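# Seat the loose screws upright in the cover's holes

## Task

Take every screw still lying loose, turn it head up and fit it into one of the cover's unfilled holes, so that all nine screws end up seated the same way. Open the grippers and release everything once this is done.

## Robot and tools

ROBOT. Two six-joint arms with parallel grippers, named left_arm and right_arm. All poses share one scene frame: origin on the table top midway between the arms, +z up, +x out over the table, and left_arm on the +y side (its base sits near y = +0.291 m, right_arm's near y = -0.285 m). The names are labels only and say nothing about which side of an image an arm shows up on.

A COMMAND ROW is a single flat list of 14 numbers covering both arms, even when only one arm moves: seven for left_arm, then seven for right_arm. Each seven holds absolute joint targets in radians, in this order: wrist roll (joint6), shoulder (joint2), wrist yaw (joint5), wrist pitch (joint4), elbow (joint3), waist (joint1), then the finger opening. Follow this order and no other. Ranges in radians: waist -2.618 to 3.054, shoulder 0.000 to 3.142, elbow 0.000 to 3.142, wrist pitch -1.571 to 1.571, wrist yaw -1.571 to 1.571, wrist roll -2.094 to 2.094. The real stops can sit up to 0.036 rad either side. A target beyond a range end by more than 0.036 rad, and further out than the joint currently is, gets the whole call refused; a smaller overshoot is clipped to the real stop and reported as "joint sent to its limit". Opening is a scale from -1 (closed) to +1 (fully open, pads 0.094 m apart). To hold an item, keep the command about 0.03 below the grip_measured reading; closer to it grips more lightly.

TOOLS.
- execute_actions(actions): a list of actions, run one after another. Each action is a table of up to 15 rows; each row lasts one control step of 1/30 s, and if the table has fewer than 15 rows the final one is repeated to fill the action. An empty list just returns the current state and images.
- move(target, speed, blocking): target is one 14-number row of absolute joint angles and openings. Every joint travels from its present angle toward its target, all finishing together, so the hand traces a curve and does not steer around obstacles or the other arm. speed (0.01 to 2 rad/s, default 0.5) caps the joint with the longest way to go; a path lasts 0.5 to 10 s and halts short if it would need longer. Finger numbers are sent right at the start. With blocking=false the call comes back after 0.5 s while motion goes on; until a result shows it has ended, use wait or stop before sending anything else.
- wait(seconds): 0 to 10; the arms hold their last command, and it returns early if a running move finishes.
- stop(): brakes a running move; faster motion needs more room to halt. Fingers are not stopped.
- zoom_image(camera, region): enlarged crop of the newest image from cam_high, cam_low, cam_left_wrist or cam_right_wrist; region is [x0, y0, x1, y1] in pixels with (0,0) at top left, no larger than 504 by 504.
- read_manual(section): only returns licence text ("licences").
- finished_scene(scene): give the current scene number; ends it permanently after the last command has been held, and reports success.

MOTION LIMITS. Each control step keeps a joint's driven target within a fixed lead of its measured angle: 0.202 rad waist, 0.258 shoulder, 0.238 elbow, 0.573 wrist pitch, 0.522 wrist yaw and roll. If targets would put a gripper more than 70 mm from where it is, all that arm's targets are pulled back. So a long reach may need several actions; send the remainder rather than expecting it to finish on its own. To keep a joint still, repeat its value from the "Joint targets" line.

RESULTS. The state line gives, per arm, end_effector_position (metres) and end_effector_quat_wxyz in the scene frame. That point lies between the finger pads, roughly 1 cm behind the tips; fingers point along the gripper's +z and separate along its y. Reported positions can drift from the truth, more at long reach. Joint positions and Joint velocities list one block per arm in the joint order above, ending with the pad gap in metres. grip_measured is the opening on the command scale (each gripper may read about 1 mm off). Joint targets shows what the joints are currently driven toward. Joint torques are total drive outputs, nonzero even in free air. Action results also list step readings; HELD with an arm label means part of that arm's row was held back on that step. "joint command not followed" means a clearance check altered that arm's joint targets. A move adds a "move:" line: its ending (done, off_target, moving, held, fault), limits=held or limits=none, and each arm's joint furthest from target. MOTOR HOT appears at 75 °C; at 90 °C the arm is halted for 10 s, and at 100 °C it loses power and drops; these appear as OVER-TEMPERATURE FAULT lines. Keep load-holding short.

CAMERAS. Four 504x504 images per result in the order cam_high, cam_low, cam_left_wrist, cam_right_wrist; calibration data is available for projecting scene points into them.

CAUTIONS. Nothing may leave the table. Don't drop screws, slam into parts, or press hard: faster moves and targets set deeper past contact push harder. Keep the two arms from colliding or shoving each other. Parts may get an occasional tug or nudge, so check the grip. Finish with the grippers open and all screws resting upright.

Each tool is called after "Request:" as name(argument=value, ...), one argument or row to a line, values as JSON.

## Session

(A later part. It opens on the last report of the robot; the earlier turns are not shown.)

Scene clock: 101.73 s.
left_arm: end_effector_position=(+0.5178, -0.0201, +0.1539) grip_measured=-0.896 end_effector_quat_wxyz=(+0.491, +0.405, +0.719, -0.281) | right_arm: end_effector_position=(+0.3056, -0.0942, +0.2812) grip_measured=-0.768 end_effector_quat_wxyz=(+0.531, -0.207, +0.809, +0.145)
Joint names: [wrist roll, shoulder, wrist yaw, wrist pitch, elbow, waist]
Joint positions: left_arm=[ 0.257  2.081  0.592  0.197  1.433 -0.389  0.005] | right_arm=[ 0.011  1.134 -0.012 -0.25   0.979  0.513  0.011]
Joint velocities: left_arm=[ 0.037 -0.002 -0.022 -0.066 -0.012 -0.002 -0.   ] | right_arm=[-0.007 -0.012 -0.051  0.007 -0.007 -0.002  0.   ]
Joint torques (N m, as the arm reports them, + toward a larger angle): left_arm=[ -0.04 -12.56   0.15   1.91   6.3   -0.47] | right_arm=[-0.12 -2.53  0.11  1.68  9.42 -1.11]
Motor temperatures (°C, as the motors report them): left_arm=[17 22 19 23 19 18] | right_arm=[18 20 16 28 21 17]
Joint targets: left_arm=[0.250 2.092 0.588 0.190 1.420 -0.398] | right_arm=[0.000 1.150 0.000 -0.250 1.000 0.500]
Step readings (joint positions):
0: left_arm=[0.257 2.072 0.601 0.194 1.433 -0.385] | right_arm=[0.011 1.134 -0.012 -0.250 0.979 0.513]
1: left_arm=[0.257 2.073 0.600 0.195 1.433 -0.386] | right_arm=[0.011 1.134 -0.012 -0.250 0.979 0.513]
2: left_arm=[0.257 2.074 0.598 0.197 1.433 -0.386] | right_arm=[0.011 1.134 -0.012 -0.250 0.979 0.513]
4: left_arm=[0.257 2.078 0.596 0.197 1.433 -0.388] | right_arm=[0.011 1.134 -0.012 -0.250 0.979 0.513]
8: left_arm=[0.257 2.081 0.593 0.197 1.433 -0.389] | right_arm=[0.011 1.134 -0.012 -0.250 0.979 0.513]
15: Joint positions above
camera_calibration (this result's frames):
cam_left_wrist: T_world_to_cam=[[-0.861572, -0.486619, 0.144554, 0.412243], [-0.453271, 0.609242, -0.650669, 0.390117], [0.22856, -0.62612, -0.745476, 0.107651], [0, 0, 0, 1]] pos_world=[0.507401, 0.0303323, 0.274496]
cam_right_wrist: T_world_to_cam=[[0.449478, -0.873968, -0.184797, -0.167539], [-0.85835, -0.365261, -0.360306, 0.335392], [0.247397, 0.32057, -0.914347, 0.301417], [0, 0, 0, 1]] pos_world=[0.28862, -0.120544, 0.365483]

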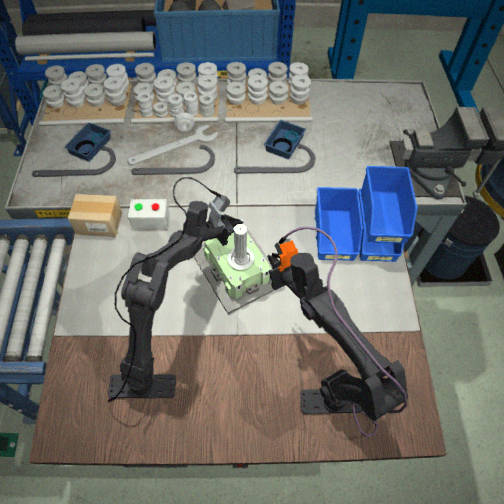

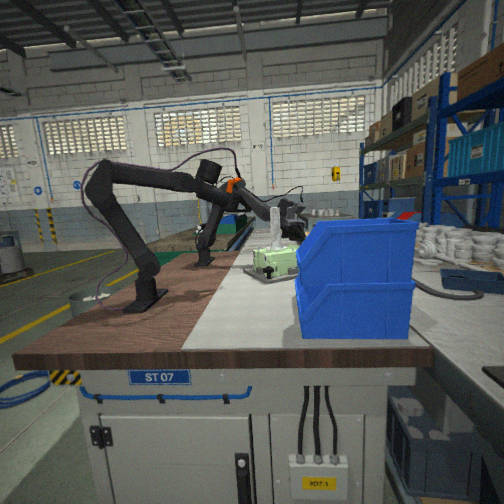

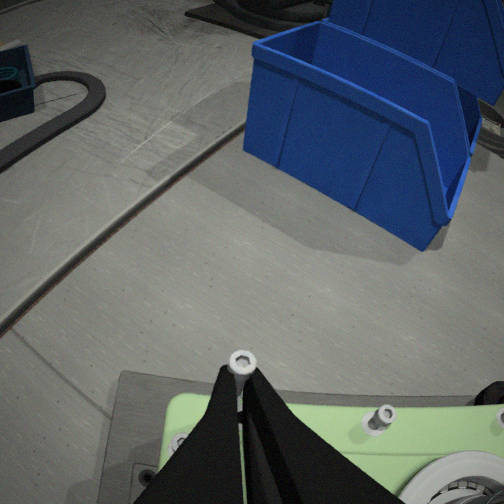

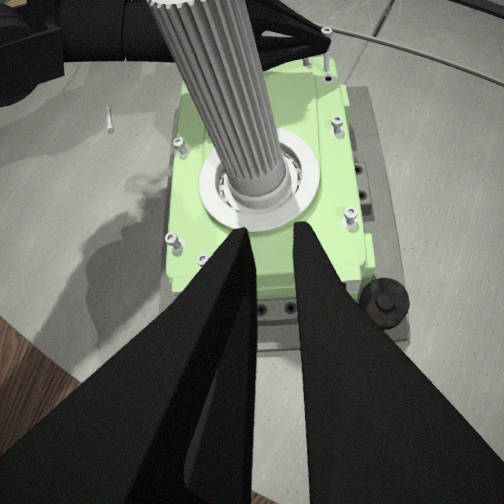

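Request:
execute_actions(
  actions=[
    [[0.25,2.108,0.588,0.19,1.42,-0.406,-0.95,0,1.15,0,-0.25,1.0,0.5,-0.77],[0.25,2.108,0.588,0.19,1.42,-0.406,-0.95,0,1.15,0,-0.25,1.0,0.5,-0.77],[0.25,2.101,0.588,0.19,1.42,-0.402,-0.95,0,1.15,0,-0.25,1.0,0.5,-0.77]],
  ],
)

Request:
zoom_image(
  camera="cam_right_wrist",
  region=[290,30,360,100],
)

Request:
zoom_image(
  camera="cam_left_wrist",
  region=[190,340,290,440],
)

Scene clock: 103.53 s.
left_arm: end_effector_position=(+0.5171, -0.0222, +0.1497) grip_measured=-0.896 end_effector_quat_wxyz=(+0.488, +0.406, +0.720, -0.282) | right_arm: end_effector_position=(+0.3056, -0.0942, +0.2812) grip_measured=-0.768 end_effector_quat_wxyz=(+0.531, -0.207, +0.809, +0.145)
Joint names: [wrist roll, shoulder, wrist yaw, wrist pitch, elbow, waist]
Joint positions: left_arm=[ 0.257  2.09   0.592  0.2    1.433 -0.393  0.005] | right_arm=[ 0.011  1.134 -0.012 -0.25   0.979  0.513  0.011]
Joint velocities: left_arm=[-0.007  0.012 -0.066  0.007 -0.007 -0.002 -0.001] | right_arm=[-0.066 -0.012 -0.051  0.007 -0.007 -0.017  0.001]
Joint torques (N m, as the arm reports them, + toward a larger angle): left_arm=[ -0.06 -12.83   0.17   1.88   6.28  -0.46] | right_arm=[-0.1  -2.58  0.1   1.66  9.42 -1.12]
Motor temperatures (°C, as the motors report them): left_arm=[17 22 19 23 19 18] | right_arm=[18 20 16 28 21 17]
Joint targets: left_arm=[0.250 2.101 0.588 0.190 1.420 -0.402] | right_arm=[-0.000 1.150 -0.000 -0.250 1.000 0.500]
Step readings (joint positions):
0: left_arm=[0.257 2.081 0.592 0.197 1.433 -0.389] | right_arm=[0.011 1.134 -0.012 -0.250 0.979 0.513]
1: left_arm=[0.257 2.082 0.592 0.198 1.433 -0.389] | right_arm=[0.011 1.134 -0.012 -0.250 0.979 0.513]
2: left_arm=[0.257 2.083 0.592 0.199 1.433 -0.390] | right_arm=[0.011 1.134 -0.012 -0.250 0.979 0.513]
4: left_arm=[0.257 2.087 0.592 0.199 1.433 -0.392] | right_arm=[0.011 1.134 -0.012 -0.250 0.979 0.513]
8: left_arm=[0.257 2.090 0.592 0.200 1.433 -0.393] | right_arm=[0.011 1.134 -0.012 -0.250 0.979 0.513]
15: Joint positions above
camera_calibration (this result's frames):
cam_left_wrist: T_world_to_cam=[[-0.862441, -0.483991, 0.148151, 0.411249], [-0.454767, 0.612433, -0.646617, 0.388529], [0.222224, -0.625043, -0.74829, 0.107085], [0, 0, 0, 1]] pos_world=[0.507571, 0.0280249, 0.270433]
cam_right_wrist: T_world_to_cam=[[0.449478, -0.873968, -0.184797, -0.167539], [-0.85835, -0.365261, -0.360306, 0.335392], [0.247397, 0.32057, -0.914347, 0.301417], [0, 0, 0, 1]] pos_world=[0.28862, -0.120544, 0.365483]

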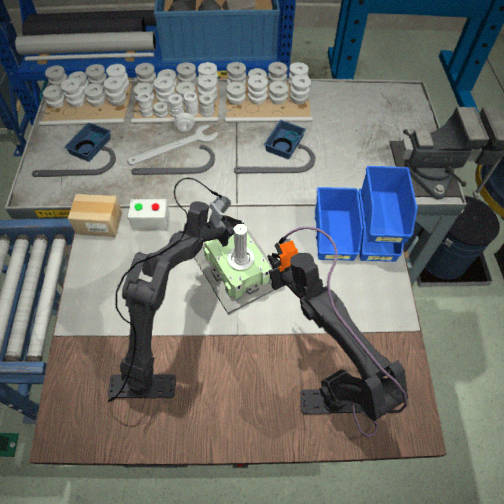

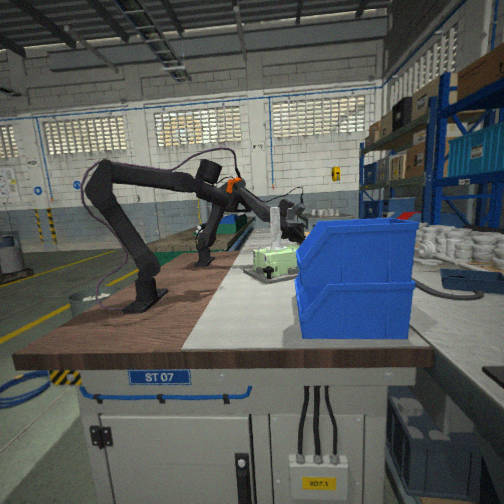

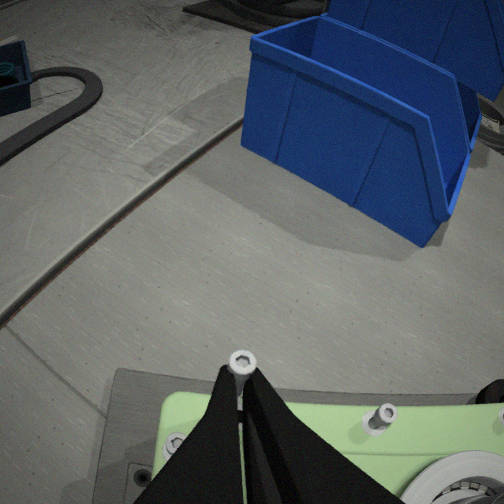

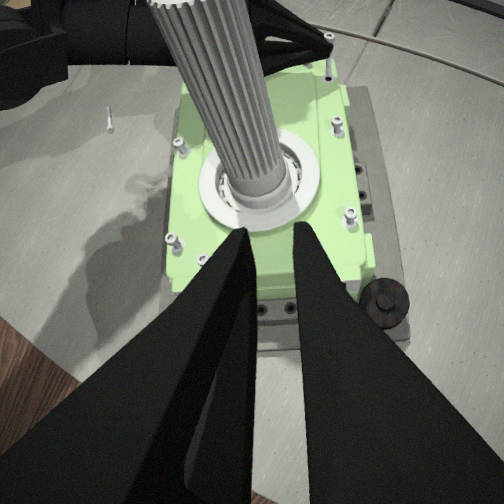

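Region (290, 30, 360, 100) of cam_right_wrist's 504x504 image, scaled by 7.200, with more detail than that image has.

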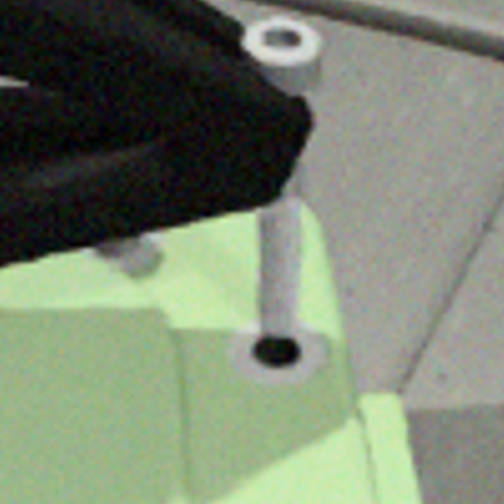

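Region (190, 340, 290, 440) of cam_left_wrist's 504x504 image, scaled by 5.040, with more detail than that image has.

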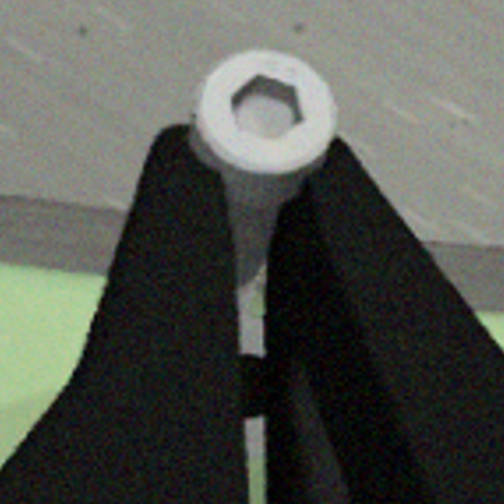

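Request:
execute_actions(
  actions=[
    [[0.25,2.115,0.588,0.19,1.42,-0.398,-0.95,0,1.15,0,-0.25,1.0,0.5,-0.77],[0.25,2.115,0.588,0.19,1.42,-0.398,-0.95,0,1.15,0,-0.25,1.0,0.5,-0.77],[0.25,2.108,0.588,0.19,1.42,-0.398,-0.95,0,1.15,0,-0.25,1.0,0.5,-0.77]],
  ],
)

Request:
zoom_image(
  camera="cam_right_wrist",
  region=[290,30,360,100],
)

Scene clock: 104.97 s.
left_arm: end_effector_position=(+0.5176, -0.0224, +0.1493) grip_measured=-0.896 end_effector_quat_wxyz=(+0.488, +0.406, +0.719, -0.282) | right_arm: end_effector_position=(+0.3056, -0.0942, +0.2812) grip_measured=-0.768 end_effector_quat_wxyz=(+0.531, -0.207, +0.809, +0.145)
Joint names: [wrist roll, shoulder, wrist yaw, wrist pitch, elbow, waist]
Joint positions: left_arm=[ 0.257  2.092  0.592  0.204  1.433 -0.393  0.005] | right_arm=[ 0.011  1.134 -0.012 -0.25   0.979  0.513  0.011]
Joint velocities: left_arm=[-0.051 -0.022 -0.066 -0.051  0.002 -0.012  0.   ] | right_arm=[ 0.037 -0.012  0.022 -0.007 -0.017  0.002 -0.002]
Joint torques (N m, as the arm reports them, + toward a larger angle): left_arm=[ -0.09 -12.2    0.15   1.8    6.13  -0.29] | right_arm=[-0.11 -2.54  0.1   1.67  9.46 -1.1 ]
Motor temperatures (°C, as the motors report them): left_arm=[17 22 19 23 19 18] | right_arm=[18 20 16 28 21 17]
Joint targets: left_arm=[0.250 2.108 0.588 0.190 1.420 -0.398] | right_arm=[0.000 1.150 0.000 -0.250 1.000 0.500]
Step readings (joint positions):
0: left_arm=[0.257 2.090 0.592 0.200 1.433 -0.393] | right_arm=[0.011 1.134 -0.012 -0.250 0.979 0.513]
1: left_arm=[0.257 2.091 0.592 0.200 1.433 -0.393] | right_arm=[0.011 1.134 -0.012 -0.250 0.979 0.513]
2: left_arm=[0.257 2.092 0.592 0.202 1.433 -0.393] | right_arm=[0.011 1.134 -0.012 -0.250 0.979 0.513]
4: left_arm=[0.257 2.092 0.592 0.204 1.433 -0.393] | right_arm=[0.011 1.134 -0.012 -0.250 0.979 0.513]
8: left_arm=[0.257 2.092 0.592 0.204 1.433 -0.393] | right_arm=[0.011 1.134 -0.012 -0.250 0.979 0.513]
15: Joint positions above
camera_calibration (this result's frames):
cam_left_wrist: T_world_to_cam=[[-0.862752, -0.483861, 0.146755, 0.411989], [-0.453399, 0.611864, -0.648115, 0.388121], [0.223804, -0.625701, -0.747269, 0.105588], [0, 0, 0, 1]] pos_world=[0.507787, 0.0279348, 0.269989]
cam_right_wrist: T_world_to_cam=[[0.449478, -0.873968, -0.184797, -0.167539], [-0.85835, -0.365261, -0.360306, 0.335392], [0.247397, 0.32057, -0.914347, 0.301417], [0, 0, 0, 1]] pos_world=[0.28862, -0.120544, 0.365483]

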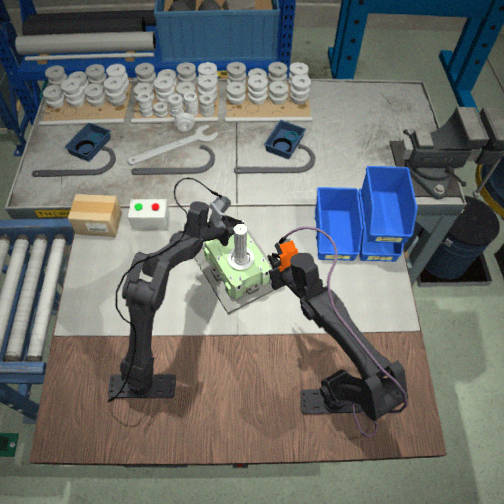

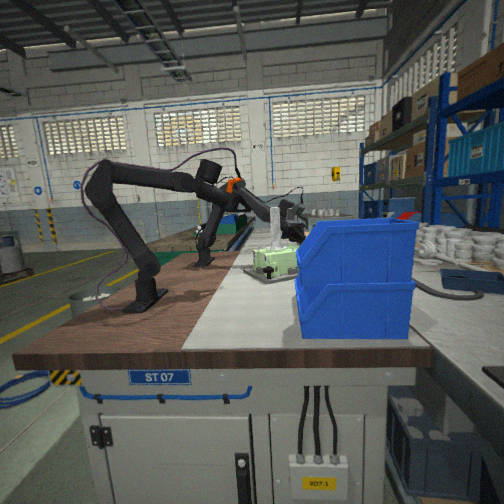

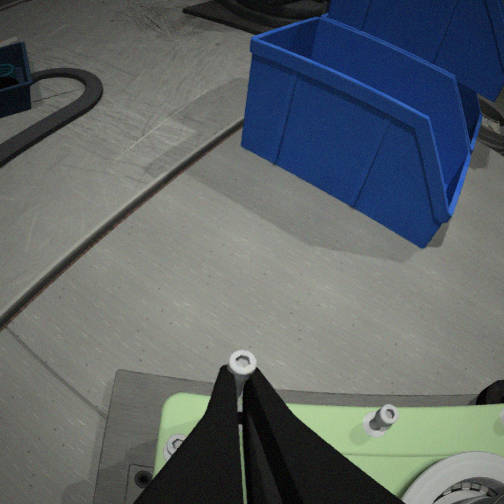

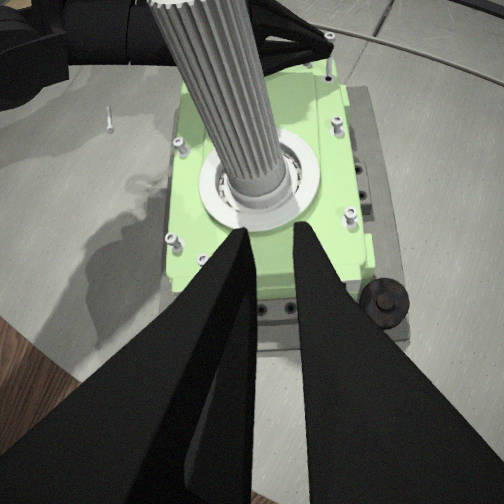

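Region (290, 30, 360, 100) of cam_right_wrist's 504x504 image, scaled by 7.200, with more detail than that image has.

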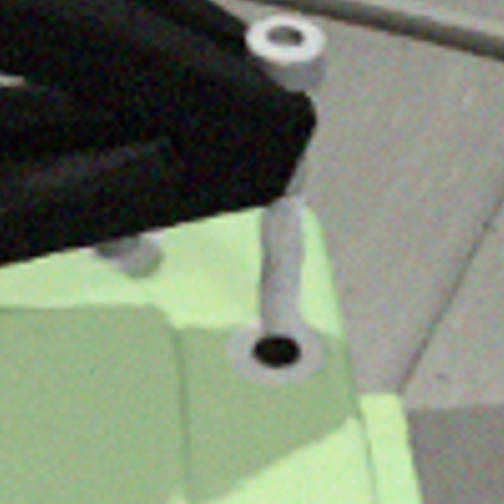

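Request:
execute_actions(
  actions=[
    [[0.25,2.085,0.61,0.2,1.42,-0.398,-0.95,0,1.15,0,-0.25,1.0,0.5,-0.77]],
    [[0.25,2.09,0.628,0.19,1.42,-0.398,-0.95,0,1.15,0,-0.25,1.0,0.5,-0.77]],
  ],
)

Request:
zoom_image(
  camera="cam_right_wrist",
  region=[290,30,360,100],
)

Scene clock: 107.10 s.
left_arm: end_effector_position=(+0.5141, -0.0249, +0.1506) grip_measured=-0.896 end_effector_quat_wxyz=(+0.486, +0.411, +0.714, -0.292) | right_arm: end_effector_position=(+0.3056, -0.0942, +0.2812) grip_measured=-0.768 end_effector_quat_wxyz=(+0.531, -0.207, +0.809, +0.145)
Joint names: [wrist roll, shoulder, wrist yaw, wrist pitch, elbow, waist]
Joint positions: left_arm=[ 0.257  2.092  0.617  0.205  1.433 -0.393  0.005] | right_arm=[ 0.011  1.134 -0.012 -0.25   0.979  0.513  0.011]
Joint velocities: left_arm=[ 0.007 -0.002  0.022 -0.022  0.007  0.002 -0.001] | right_arm=[-0.095 -0.012 -0.037 -0.007  0.007  0.007 -0.001]
Joint torques (N m, as the arm reports them, + toward a larger angle): left_arm=[ -0.09 -13.85   0.29   1.79   6.08  -0.36] | right_arm=[-0.1  -2.54  0.11  1.66  9.41 -1.07]
Motor temperatures (°C, as the motors report them): left_arm=[17 22 19 23 19 18] | right_arm=[18 20 16 28 21 17]
Joint targets: left_arm=[0.250 2.090 0.628 0.190 1.420 -0.398] | right_arm=[0.000 1.150 0.000 -0.250 1.000 0.500]
Step readings (joint positions; steps 1 to 15: 1st action; 16 to 30: 2nd action):
0: left_arm=[0.257 2.092 0.592 0.204 1.433 -0.393] | right_arm=[0.011 1.134 -0.012 -0.250 0.979 0.513]
1: left_arm=[0.257 2.092 0.593 0.205 1.433 -0.393] | right_arm=[0.011 1.134 -0.012 -0.250 0.979 0.513]
2: left_arm=[0.257 2.092 0.594 0.205 1.433 -0.393] | right_arm=[0.011 1.134 -0.012 -0.250 0.979 0.513]
4: left_arm=[0.257 2.092 0.596 0.205 1.433 -0.393] | right_arm=[0.011 1.134 -0.012 -0.250 0.979 0.513]
8: left_arm=[0.257 2.092 0.598 0.205 1.433 -0.393] | right_arm=[0.011 1.134 -0.012 -0.250 0.979 0.513]
15: left_arm=[0.257 2.092 0.599 0.205 1.433 -0.393] | right_arm=[0.011 1.134 -0.012 -0.250 0.979 0.513]
16: left_arm=[0.257 2.092 0.601 0.205 1.433 -0.393] | right_arm=[0.011 1.134 -0.012 -0.250 0.979 0.513]
17: left_arm=[0.257 2.092 0.604 0.205 1.433 -0.393] | right_arm=[0.011 1.134 -0.012 -0.250 0.979 0.513]
19: left_arm=[0.257 2.092 0.609 0.205 1.433 -0.393] | right_arm=[0.011 1.134 -0.012 -0.250 0.979 0.513]
23: left_arm=[0.257 2.092 0.614 0.205 1.433 -0.393] | right_arm=[0.011 1.134 -0.012 -0.250 0.979 0.513]
30: Joint positions above
camera_calibration (this result's frames):
cam_left_wrist: T_world_to_cam=[[-0.872928, -0.462642, 0.154789, 0.412126], [-0.441818, 0.615171, -0.652963, 0.383793], [0.206867, -0.638378, -0.741404, 0.11322], [0, 0, 0, 1]] pos_world=[0.505901, 0.026845, 0.270752]
cam_right_wrist: T_world_to_cam=[[0.449478, -0.873968, -0.184797, -0.167539], [-0.85835, -0.365261, -0.360306, 0.335392], [0.247397, 0.32057, -0.914347, 0.301417], [0, 0, 0, 1]] pos_world=[0.28862, -0.120544, 0.365483]

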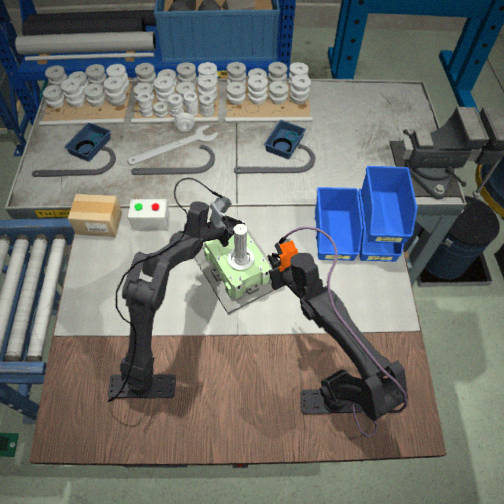

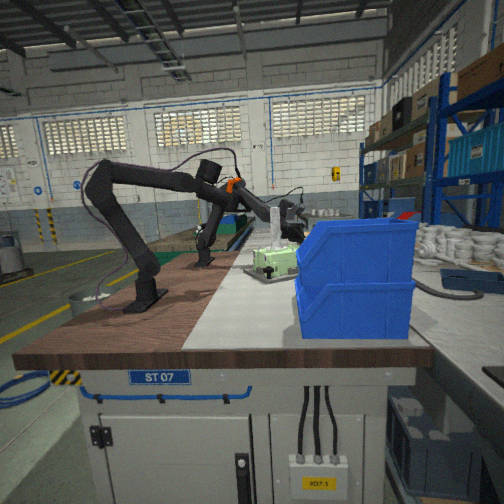

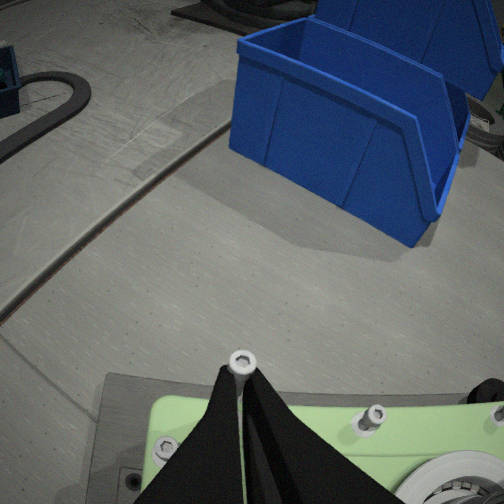

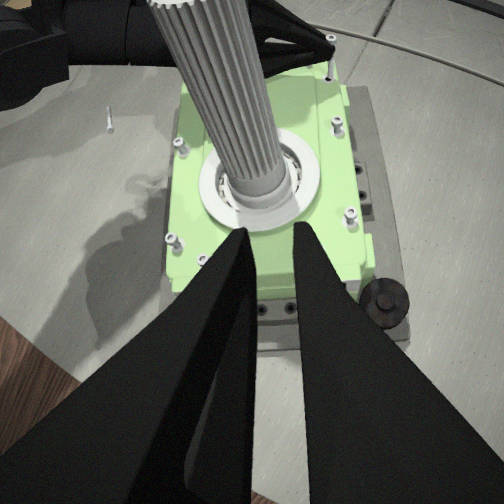

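Region (290, 30, 360, 100) of cam_right_wrist's 504x504 image, scaled by 7.200, with more detail than that image has.

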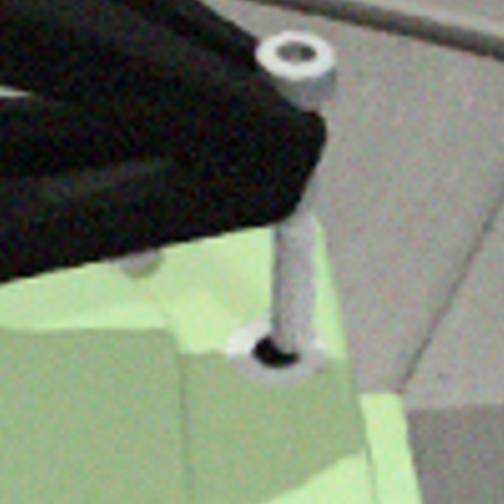

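Request:
execute_actions(
  actions=[
    [[0.25,2.09,0.634,0.19,1.42,-0.376,-0.95,0,1.15,0,-0.25,1.0,0.5,-0.77],[0.25,2.09,0.634,0.19,1.42,-0.376,-0.95,0,1.15,0,-0.25,1.0,0.5,-0.77],[0.25,2.09,0.634,0.19,1.42,-0.382,-0.95,0,1.15,0,-0.25,1.0,0.5,-0.77]],
    [[0.25,2.09,0.634,0.175,1.42,-0.388,-0.95,0,1.15,0,-0.25,1.0,0.5,-0.77]],
  ],
)

Request:
zoom_image(
  camera="cam_right_wrist",
  region=[290,30,360,100],
)

Scene clock: 109.63 s.
left_arm: end_effector_position=(+0.5133, -0.0242, +0.1494) grip_measured=-0.896 end_effector_quat_wxyz=(+0.483, +0.411, +0.715, -0.294) | right_arm: end_effector_position=(+0.3056, -0.0942, +0.2812) grip_measured=-0.768 end_effector_quat_wxyz=(+0.531, -0.207, +0.809, +0.145)
Joint names: [wrist roll, shoulder, wrist yaw, wrist pitch, elbow, waist]
Joint positions: left_arm=[ 0.257  2.092  0.623  0.197  1.433 -0.39   0.005] | right_arm=[ 0.011  1.134 -0.012 -0.25   0.979  0.513  0.011]
Joint velocities: left_arm=[-0.022 -0.002 -0.022  0.007 -0.007  0.007 -0.   ] | right_arm=[-0.007  0.007  0.037 -0.051 -0.002 -0.002 -0.001]
Joint torques (N m, as the arm reports them, + toward a larger angle): left_arm=[ -0.08 -13.81   0.31   1.73   6.09   0.07] | right_arm=[-0.11 -2.54  0.09  1.68  9.39 -1.06]
Motor temperatures (°C, as the motors report them): left_arm=[17 22 19 23 19 18] | right_arm=[18 20 16 28 21 17]
Joint targets: left_arm=[0.250 2.090 0.634 0.175 1.420 -0.388] | right_arm=[-0.000 1.150 -0.000 -0.250 1.000 0.500]
Step readings (joint positions; steps 1 to 15: 1st action; 16 to 30: 2nd action):
0: left_arm=[0.257 2.092 0.617 0.205 1.433 -0.393] | right_arm=[0.011 1.134 -0.012 -0.250 0.979 0.513]
1: left_arm=[0.257 2.092 0.618 0.205 1.433 -0.392] | right_arm=[0.011 1.134 -0.012 -0.250 0.979 0.513]
2: left_arm=[0.257 2.092 0.620 0.205 1.433 -0.391] | right_arm=[0.011 1.134 -0.012 -0.250 0.979 0.513]
4: left_arm=[0.257 2.092 0.621 0.205 1.433 -0.391] | right_arm=[0.011 1.134 -0.012 -0.250 0.979 0.513]
8: left_arm=[0.257 2.092 0.622 0.205 1.433 -0.390] | right_arm=[0.011 1.134 -0.012 -0.250 0.979 0.513]
15: left_arm=[0.257 2.092 0.623 0.205 1.433 -0.390] | right_arm=[0.011 1.134 -0.012 -0.250 0.979 0.513]
16: left_arm=[0.257 2.092 0.623 0.204 1.433 -0.390] | right_arm=[0.011 1.134 -0.012 -0.250 0.979 0.513]
17: left_arm=[0.257 2.092 0.623 0.203 1.433 -0.390] | right_arm=[0.011 1.134 -0.012 -0.250 0.979 0.513]
19: left_arm=[0.257 2.092 0.623 0.200 1.433 -0.390] | right_arm=[0.011 1.134 -0.012 -0.250 0.979 0.513]
23: left_arm=[0.257 2.092 0.623 0.198 1.433 -0.390] | right_arm=[0.011 1.134 -0.012 -0.250 0.979 0.513]
30: Joint positions above
camera_calibration (this result's frames):
cam_left_wrist: T_world_to_cam=[[-0.873266, -0.459604, 0.16177, 0.41111], [-0.444946, 0.616919, -0.64918, 0.383252], [0.198567, -0.638886, -0.743234, 0.117537], [0, 0, 0, 1]] pos_world=[0.506196, 0.0276051, 0.269651]
cam_right_wrist: T_world_to_cam=[[0.449478, -0.873968, -0.184797, -0.167539], [-0.85835, -0.365261, -0.360306, 0.335392], [0.247397, 0.32057, -0.914347, 0.301417], [0, 0, 0, 1]] pos_world=[0.28862, -0.120544, 0.365483]

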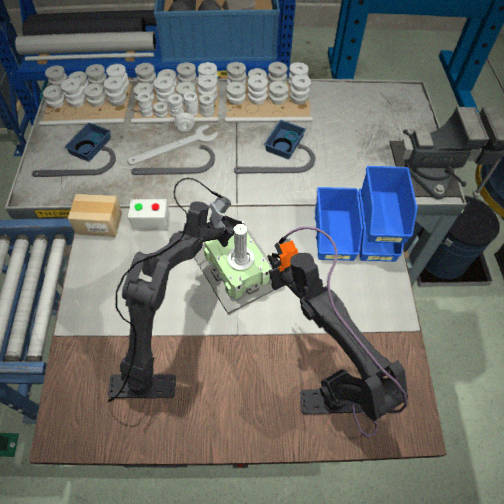

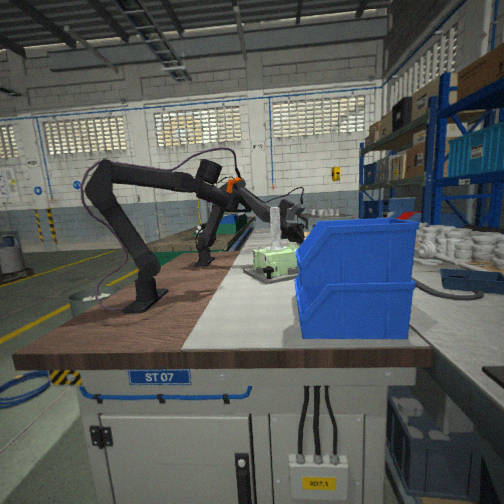

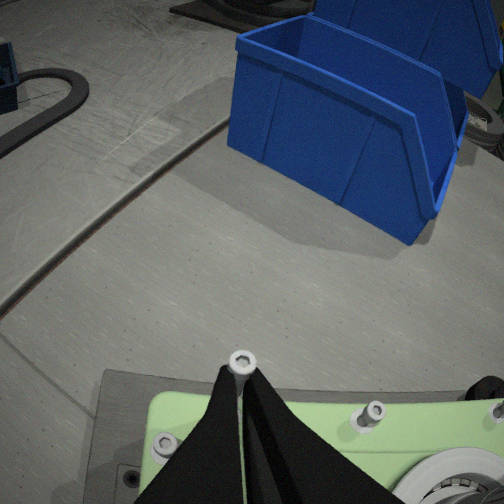

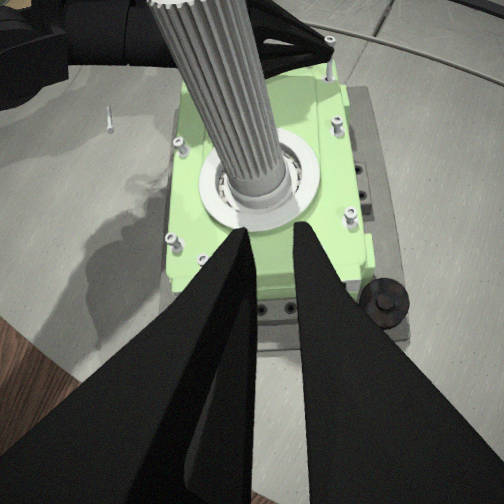

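Region (290, 30, 360, 100) of cam_right_wrist's 504x504 image, scaled by 7.200, with more detail than that image has.

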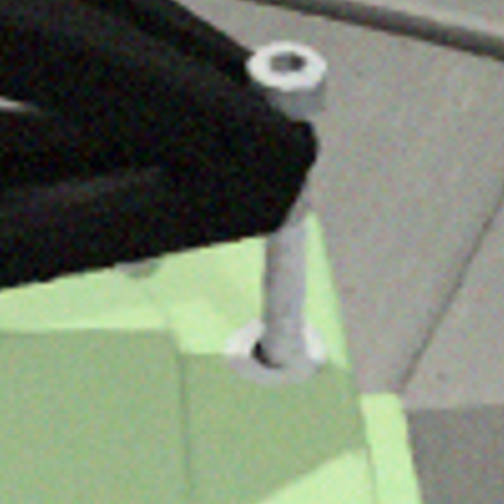

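Need ~0.7 mm further left: a waist pulse.

Request:
execute_actions(
  actions=[
    [[0.25,2.09,0.634,0.175,1.42,-0.374,-0.95,0,1.15,0,-0.25,1.0,0.5,-0.77],[0.25,2.09,0.634,0.175,1.42,-0.374,-0.95,0,1.15,0,-0.25,1.0,0.5,-0.77],[0.25,2.09,0.634,0.165,1.42,-0.385,-0.95,0,1.15,0,-0.25,1.0,0.5,-0.77]],
  ],
)

Request:
zoom_image(
  camera="cam_right_wrist",
  region=[290,30,360,100],
)

Scene clock: 112.23 s.
left_arm: end_effector_position=(+0.5133, -0.0235, +0.1488) grip_measured=-0.896 end_effector_quat_wxyz=(+0.481, +0.410, +0.717, -0.294) | right_arm: end_effector_position=(+0.3056, -0.0942, +0.2812) grip_measured=-0.768 end_effector_quat_wxyz=(+0.531, -0.207, +0.809, +0.145)
Joint names: [wrist roll, shoulder, wrist yaw, wrist pitch, elbow, waist]
Joint positions: left_arm=[ 0.256  2.092  0.624  0.194  1.433 -0.389  0.005] | right_arm=[ 0.011  1.134 -0.012 -0.25   0.979  0.513  0.011]
Joint velocities: left_arm=[-0.037  0.002  0.022  0.037 -0.007 -0.012  0.002] | right_arm=[ 0.081 -0.022 -0.022 -0.066  0.007  0.012  0.002]
Joint torques (N m, as the arm reports them, + toward a larger angle): left_arm=[ -0.09 -13.78   0.33   1.68   6.18   0.46] | right_arm=[-0.11 -2.55  0.1   1.66  9.39 -1.07]
Motor temperatures (°C, as the motors report them): left_arm=[17 22 19 23 19 18] | right_arm=[18 20 16 29 21 17]
Joint targets: left_arm=[0.250 2.090 0.634 0.165 1.420 -0.385] | right_arm=[0.000 1.150 -0.000 -0.250 1.000 0.500]
Step readings (joint positions):
0: left_arm=[0.257 2.092 0.623 0.197 1.433 -0.390] | right_arm=[0.011 1.134 -0.012 -0.250 0.979 0.513]
1: left_arm=[0.257 2.092 0.624 0.197 1.433 -0.390] | right_arm=[0.011 1.134 -0.012 -0.250 0.979 0.513]
2: left_arm=[0.257 2.092 0.624 0.197 1.433 -0.390] | right_arm=[0.011 1.134 -0.012 -0.250 0.979 0.513]
4: left_arm=[0.256 2.092 0.624 0.194 1.433 -0.389] | right_arm=[0.011 1.134 -0.012 -0.250 0.979 0.513]
8: left_arm=[0.256 2.092 0.624 0.194 1.433 -0.389] | right_arm=[0.011 1.134 -0.012 -0.250 0.979 0.513]
15: Joint positions above
camera_calibration (this result's frames):
cam_left_wrist: T_world_to_cam=[[-0.872254, -0.460586, 0.164417, 0.410577], [-0.447828, 0.617135, -0.646989, 0.383591], [0.196527, -0.637969, -0.744562, 0.118741], [0, 0, 0, 1]] pos_world=[0.506575, 0.0281316, 0.269083]
cam_right_wrist: T_world_to_cam=[[0.449478, -0.873968, -0.184797, -0.167539], [-0.85835, -0.365261, -0.360306, 0.335392], [0.247397, 0.32057, -0.914347, 0.301417], [0, 0, 0, 1]] pos_world=[0.28862, -0.120544, 0.365483]

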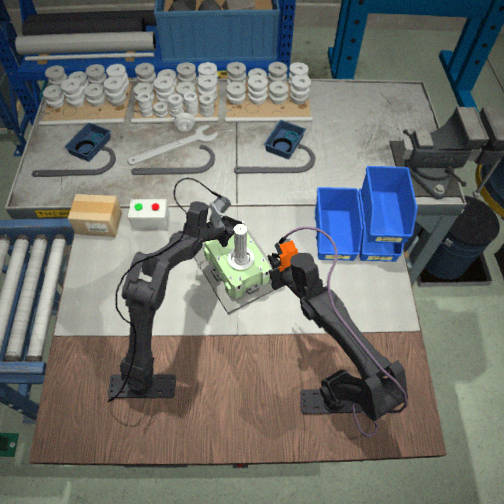

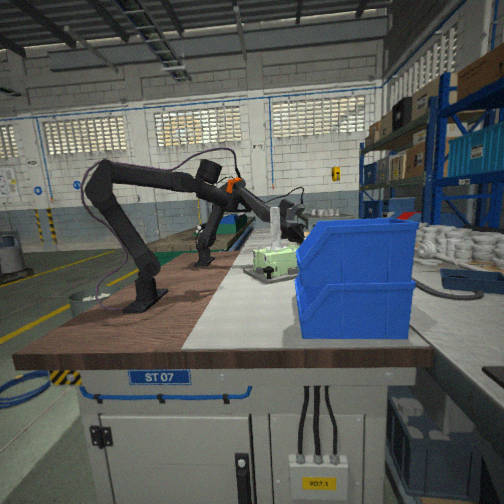

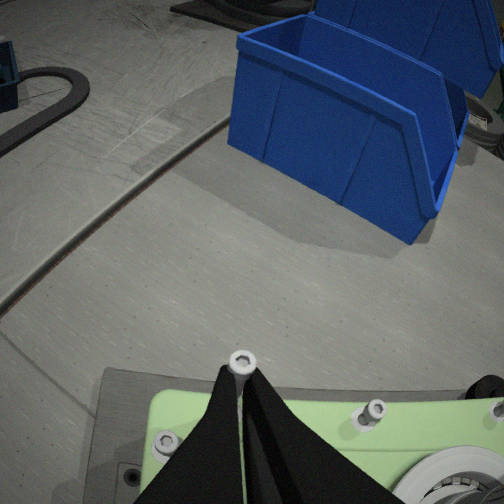

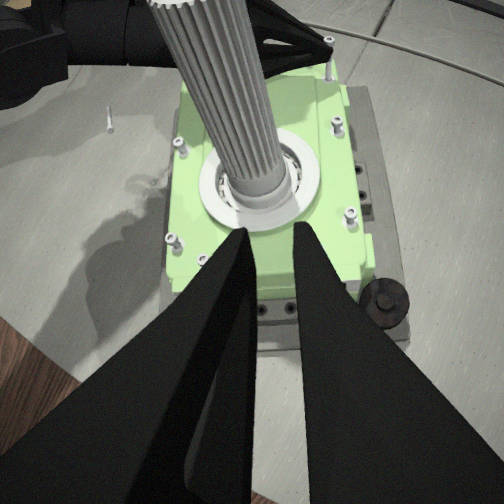

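Region (290, 30, 360, 100) of cam_right_wrist's 504x504 image, scaled by 7.200, with more detail than that image has.

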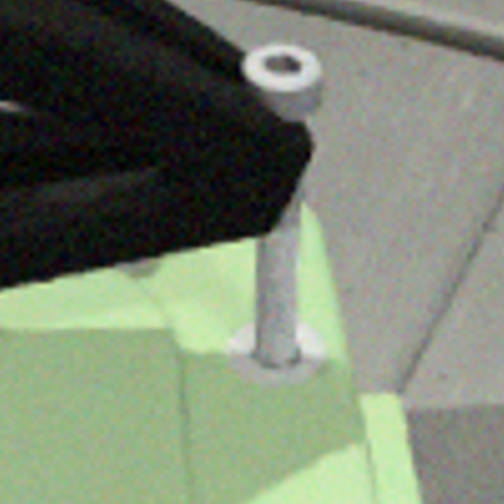

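Centred laterally, slightly near; roll sweep toward far.

Request:
execute_actions(
  actions=[
    [[0.285,2.09,0.628,0.165,1.42,-0.389,-0.95,0,1.15,0,-0.25,1.0,0.5,-0.77]],
    [[0.305,2.09,0.628,0.165,1.42,-0.389,-0.95,0,1.15,0,-0.25,1.0,0.5,-0.77]],
  ],
)

Request:
zoom_image(
  camera="cam_right_wrist",
  region=[290,30,360,100],
)

Scene clock: 114.63 s.
left_arm: end_effector_position=(+0.5129, -0.0234, +0.1480) grip_measured=-0.896 end_effector_quat_wxyz=(+0.485, +0.424, +0.709, -0.285) | right_arm: end_effector_position=(+0.3056, -0.0942, +0.2812) grip_measured=-0.768 end_effector_quat_wxyz=(+0.531, -0.207, +0.809, +0.145)
Joint names: [wrist roll, shoulder, wrist yaw, wrist pitch, elbow, waist]
Joint positions: left_arm=[ 0.296  2.092  0.624  0.19   1.433 -0.389  0.005] | right_arm=[ 0.011  1.134 -0.012 -0.25   0.979  0.513  0.011]
Joint velocities: left_arm=[-0.022  0.007  0.007 -0.022 -0.002 -0.002 -0.   ] | right_arm=[-0.051 -0.002 -0.037 -0.051 -0.007 -0.012 -0.001]
Joint torques (N m, as the arm reports them, + toward a larger angle): left_arm=[  0.03 -13.57   0.24   1.69   6.22   0.02] | right_arm=[-0.11 -2.51  0.1   1.68  9.38 -1.09]
Motor temperatures (°C, as the motors report them): left_arm=[17 22 19 23 19 18] | right_arm=[18 20 16 29 21 17]
Joint targets: left_arm=[0.305 2.090 0.628 0.165 1.420 -0.389] | right_arm=[-0.000 1.150 0.000 -0.250 1.000 0.500]
Step readings (joint positions; steps 1 to 15: 1st action; 16 to 30: 2nd action):
0: left_arm=[0.256 2.092 0.624 0.194 1.433 -0.389] | right_arm=[0.011 1.134 -0.012 -0.250 0.979 0.513]
1: left_arm=[0.259 2.092 0.624 0.194 1.433 -0.389] | right_arm=[0.011 1.134 -0.012 -0.250 0.979 0.513]
2: left_arm=[0.263 2.092 0.624 0.194 1.433 -0.389] | right_arm=[0.011 1.134 -0.012 -0.250 0.979 0.513]
4: left_arm=[0.268 2.092 0.624 0.194 1.433 -0.389] | right_arm=[0.011 1.134 -0.012 -0.250 0.979 0.513]
8: left_arm=[0.274 2.092 0.624 0.193 1.433 -0.389] | right_arm=[0.011 1.134 -0.012 -0.250 0.979 0.513]
15: left_arm=[0.277 2.092 0.624 0.192 1.433 -0.389] | right_arm=[0.011 1.134 -0.012 -0.250 0.979 0.513]
16: left_arm=[0.280 2.092 0.624 0.192 1.433 -0.389] | right_arm=[0.011 1.134 -0.012 -0.250 0.979 0.513]
17: left_arm=[0.283 2.092 0.624 0.192 1.433 -0.389] | right_arm=[0.011 1.134 -0.012 -0.250 0.979 0.513]
19: left_arm=[0.288 2.092 0.624 0.191 1.433 -0.389] | right_arm=[0.011 1.134 -0.012 -0.250 0.979 0.513]
23: left_arm=[0.293 2.092 0.624 0.190 1.433 -0.389] | right_arm=[0.011 1.134 -0.012 -0.250 0.979 0.513]
30: Joint positions above
camera_calibration (this result's frames):
cam_left_wrist: T_world_to_cam=[[-0.883109, -0.450703, 0.13033, 0.421308], [-0.420072, 0.63586, -0.647473, 0.36915], [0.208946, -0.626537, -0.750861, 0.113182], [0, 0, 0, 1]] pos_world=[0.503482, 0.0260698, 0.269089]
cam_right_wrist: T_world_to_cam=[[0.449478, -0.873968, -0.184797, -0.167539], [-0.85835, -0.365261, -0.360306, 0.335392], [0.247397, 0.32057, -0.914347, 0.301417], [0, 0, 0, 1]] pos_world=[0.28862, -0.120544, 0.365483]

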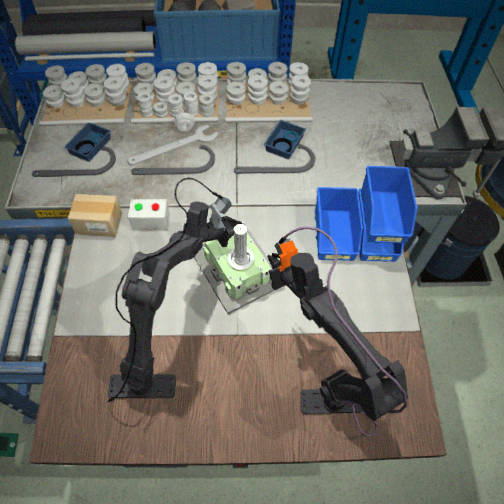

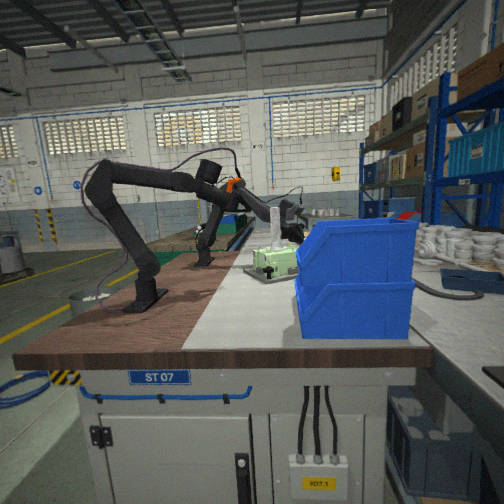

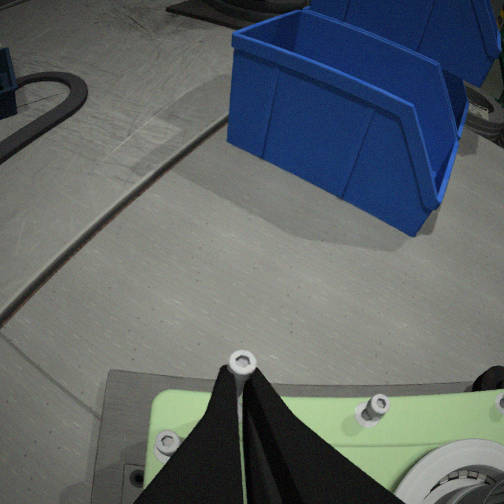

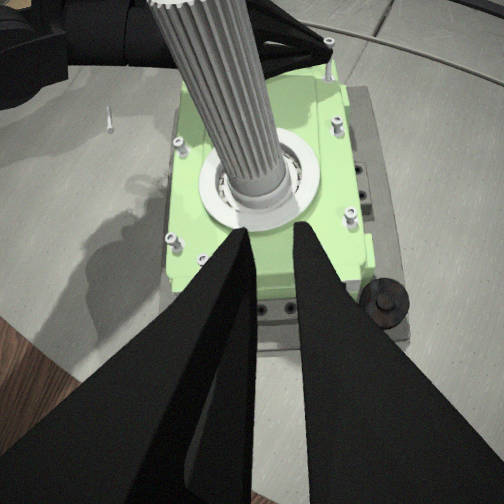

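Region (290, 30, 360, 100) of cam_right_wrist's 504x504 image, scaled by 7.200, with more detail than that image has.

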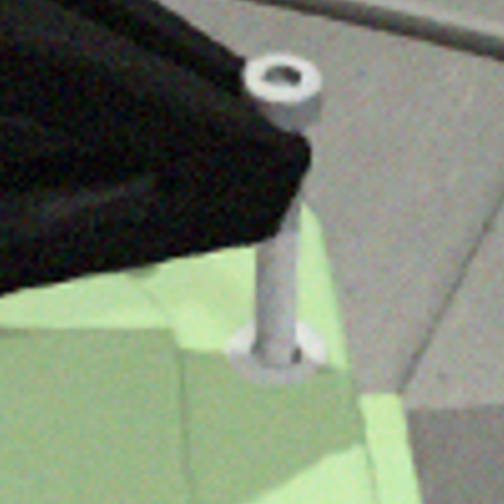

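Request:
execute_actions(
  actions=[
    [[0.315,2.112,0.628,0.177,1.42,-0.394,-0.95,0,1.15,0,-0.25,1.0,0.5,-0.77]],
    [[0.315,2.118,0.628,0.177,1.42,-0.394,-0.95,0,1.15,0,-0.25,1.0,0.5,-0.77]],
  ],
)

Request:
zoom_image(
  camera="cam_right_wrist",
  region=[290,30,360,100],
)

Scene clock: 116.70 s.
left_arm: end_effector_position=(+0.5132, -0.0237, +0.1411) grip_measured=-0.896 end_effector_quat_wxyz=(+0.482, +0.428, +0.710, -0.283) | right_arm: end_effector_position=(+0.3056, -0.0942, +0.2812) grip_measured=-0.768 end_effector_quat_wxyz=(+0.531, -0.207, +0.809, +0.145)
Joint names: [wrist roll, shoulder, wrist yaw, wrist pitch, elbow, waist]
Joint positions: left_arm=[ 0.306  2.105  0.625  0.191  1.433 -0.389  0.005] | right_arm=[ 0.011  1.134 -0.012 -0.25   0.979  0.513  0.011]
Joint velocities: left_arm=[ 0.051 -0.002 -0.007  0.051 -0.002  0.002  0.001] | right_arm=[-0.022 -0.012 -0.022  0.066 -0.017 -0.002 -0.   ]
Joint torques (N m, as the arm reports them, + toward a larger angle): left_arm=[  0.06 -12.49   0.23   1.78   6.32  -0.36] | right_arm=[-0.11 -2.45  0.1   1.66  9.36 -1.04]
Motor temperatures (°C, as the motors report them): left_arm=[17 22 19 23 19 18] | right_arm=[18 20 16 29 21 17]
Joint targets: left_arm=[0.315 2.118 0.628 0.177 1.420 -0.394] | right_arm=[0.000 1.150 -0.000 -0.250 1.000 0.500]
Step readings (joint positions; steps 1 to 15: 1st action; 16 to 30: 2nd action):
0: left_arm=[0.297 2.092 0.624 0.190 1.433 -0.389] | right_arm=[0.011 1.134 -0.012 -0.250 0.979 0.513]
1: left_arm=[0.298 2.092 0.624 0.190 1.433 -0.389] | right_arm=[0.011 1.134 -0.012 -0.250 0.979 0.513]
2: left_arm=[0.300 2.092 0.624 0.190 1.433 -0.389] | right_arm=[0.011 1.134 -0.012 -0.250 0.979 0.513]
4: left_arm=[0.302 2.092 0.624 0.190 1.433 -0.389] | right_arm=[0.011 1.134 -0.012 -0.250 0.979 0.513]
8: left_arm=[0.305 2.092 0.624 0.190 1.433 -0.389] | right_arm=[0.011 1.134 -0.012 -0.250 0.979 0.513]
15: left_arm=[0.306 2.092 0.624 0.190 1.433 -0.389] | right_arm=[0.011 1.134 -0.012 -0.250 0.979 0.513]
16: left_arm=[0.306 2.093 0.624 0.190 1.433 -0.389] | right_arm=[0.011 1.134 -0.012 -0.250 0.979 0.513]
17: left_arm=[0.306 2.094 0.624 0.191 1.433 -0.389] | right_arm=[0.011 1.134 -0.012 -0.250 0.979 0.513]
19: left_arm=[0.306 2.098 0.624 0.191 1.433 -0.389] | right_arm=[0.011 1.134 -0.012 -0.250 0.979 0.513]
23: left_arm=[0.306 2.105 0.625 0.191 1.433 -0.389] | right_arm=[0.011 1.134 -0.012 -0.250 0.979 0.513]
30: Joint positions above
camera_calibration (this result's frames):
cam_left_wrist: T_world_to_cam=[[-0.884926, -0.447544, 0.128881, 0.423516], [-0.41874, 0.643431, -0.640823, 0.363518], [0.20387, -0.621049, -0.756793, 0.111335], [0, 0, 0, 1]] pos_world=[0.504302, 0.0247876, 0.262624]
cam_right_wrist: T_world_to_cam=[[0.449478, -0.873968, -0.184797, -0.167539], [-0.85835, -0.365261, -0.360306, 0.335392], [0.247397, 0.32057, -0.914347, 0.301417], [0, 0, 0, 1]] pos_world=[0.28862, -0.120544, 0.365483]

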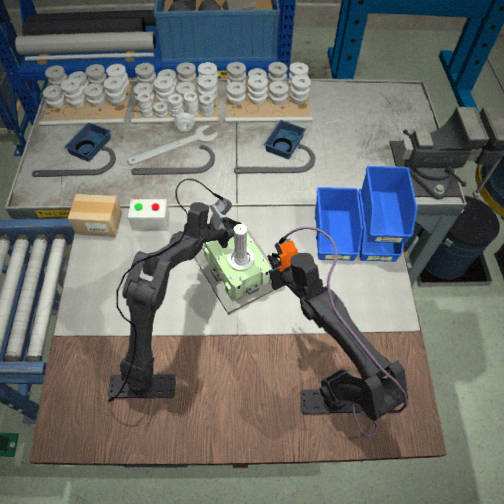

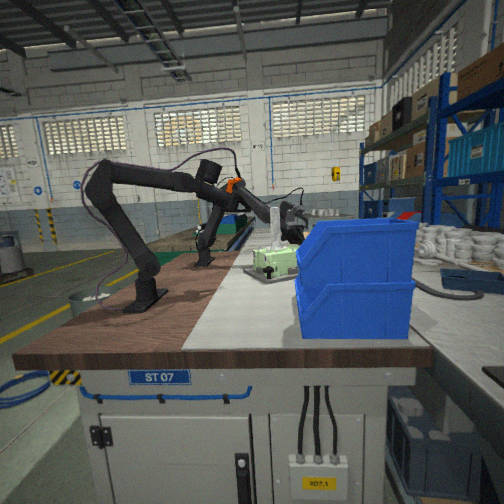

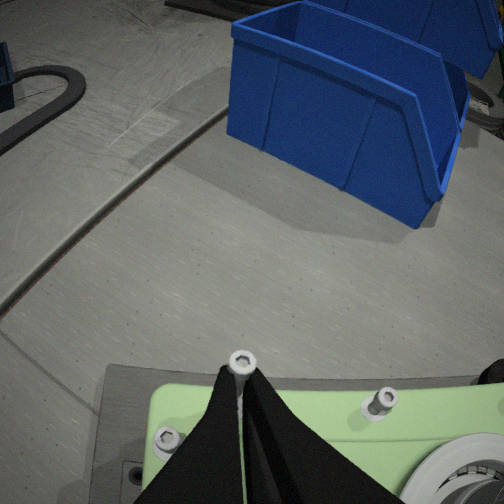

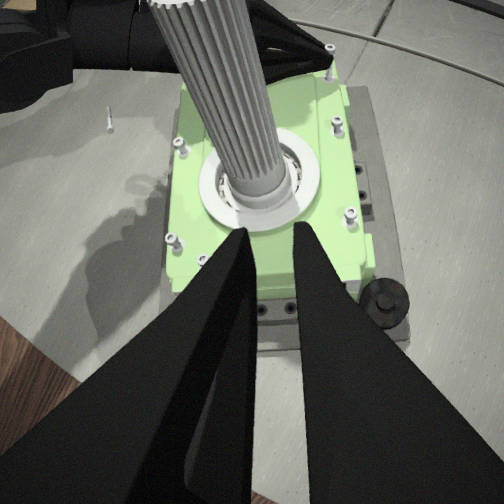

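Region (290, 30, 360, 100) of cam_right_wrist's 504x504 image, scaled by 7.200, with more detail than that image has.

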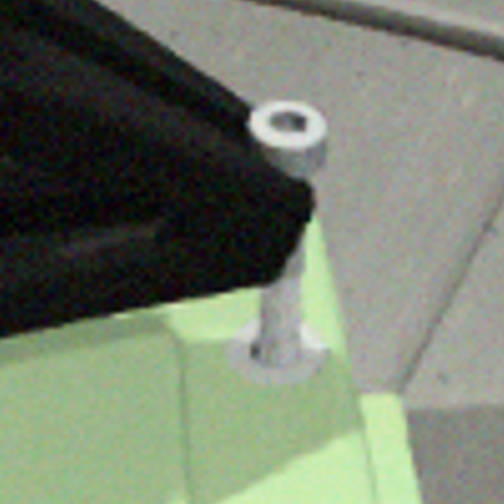

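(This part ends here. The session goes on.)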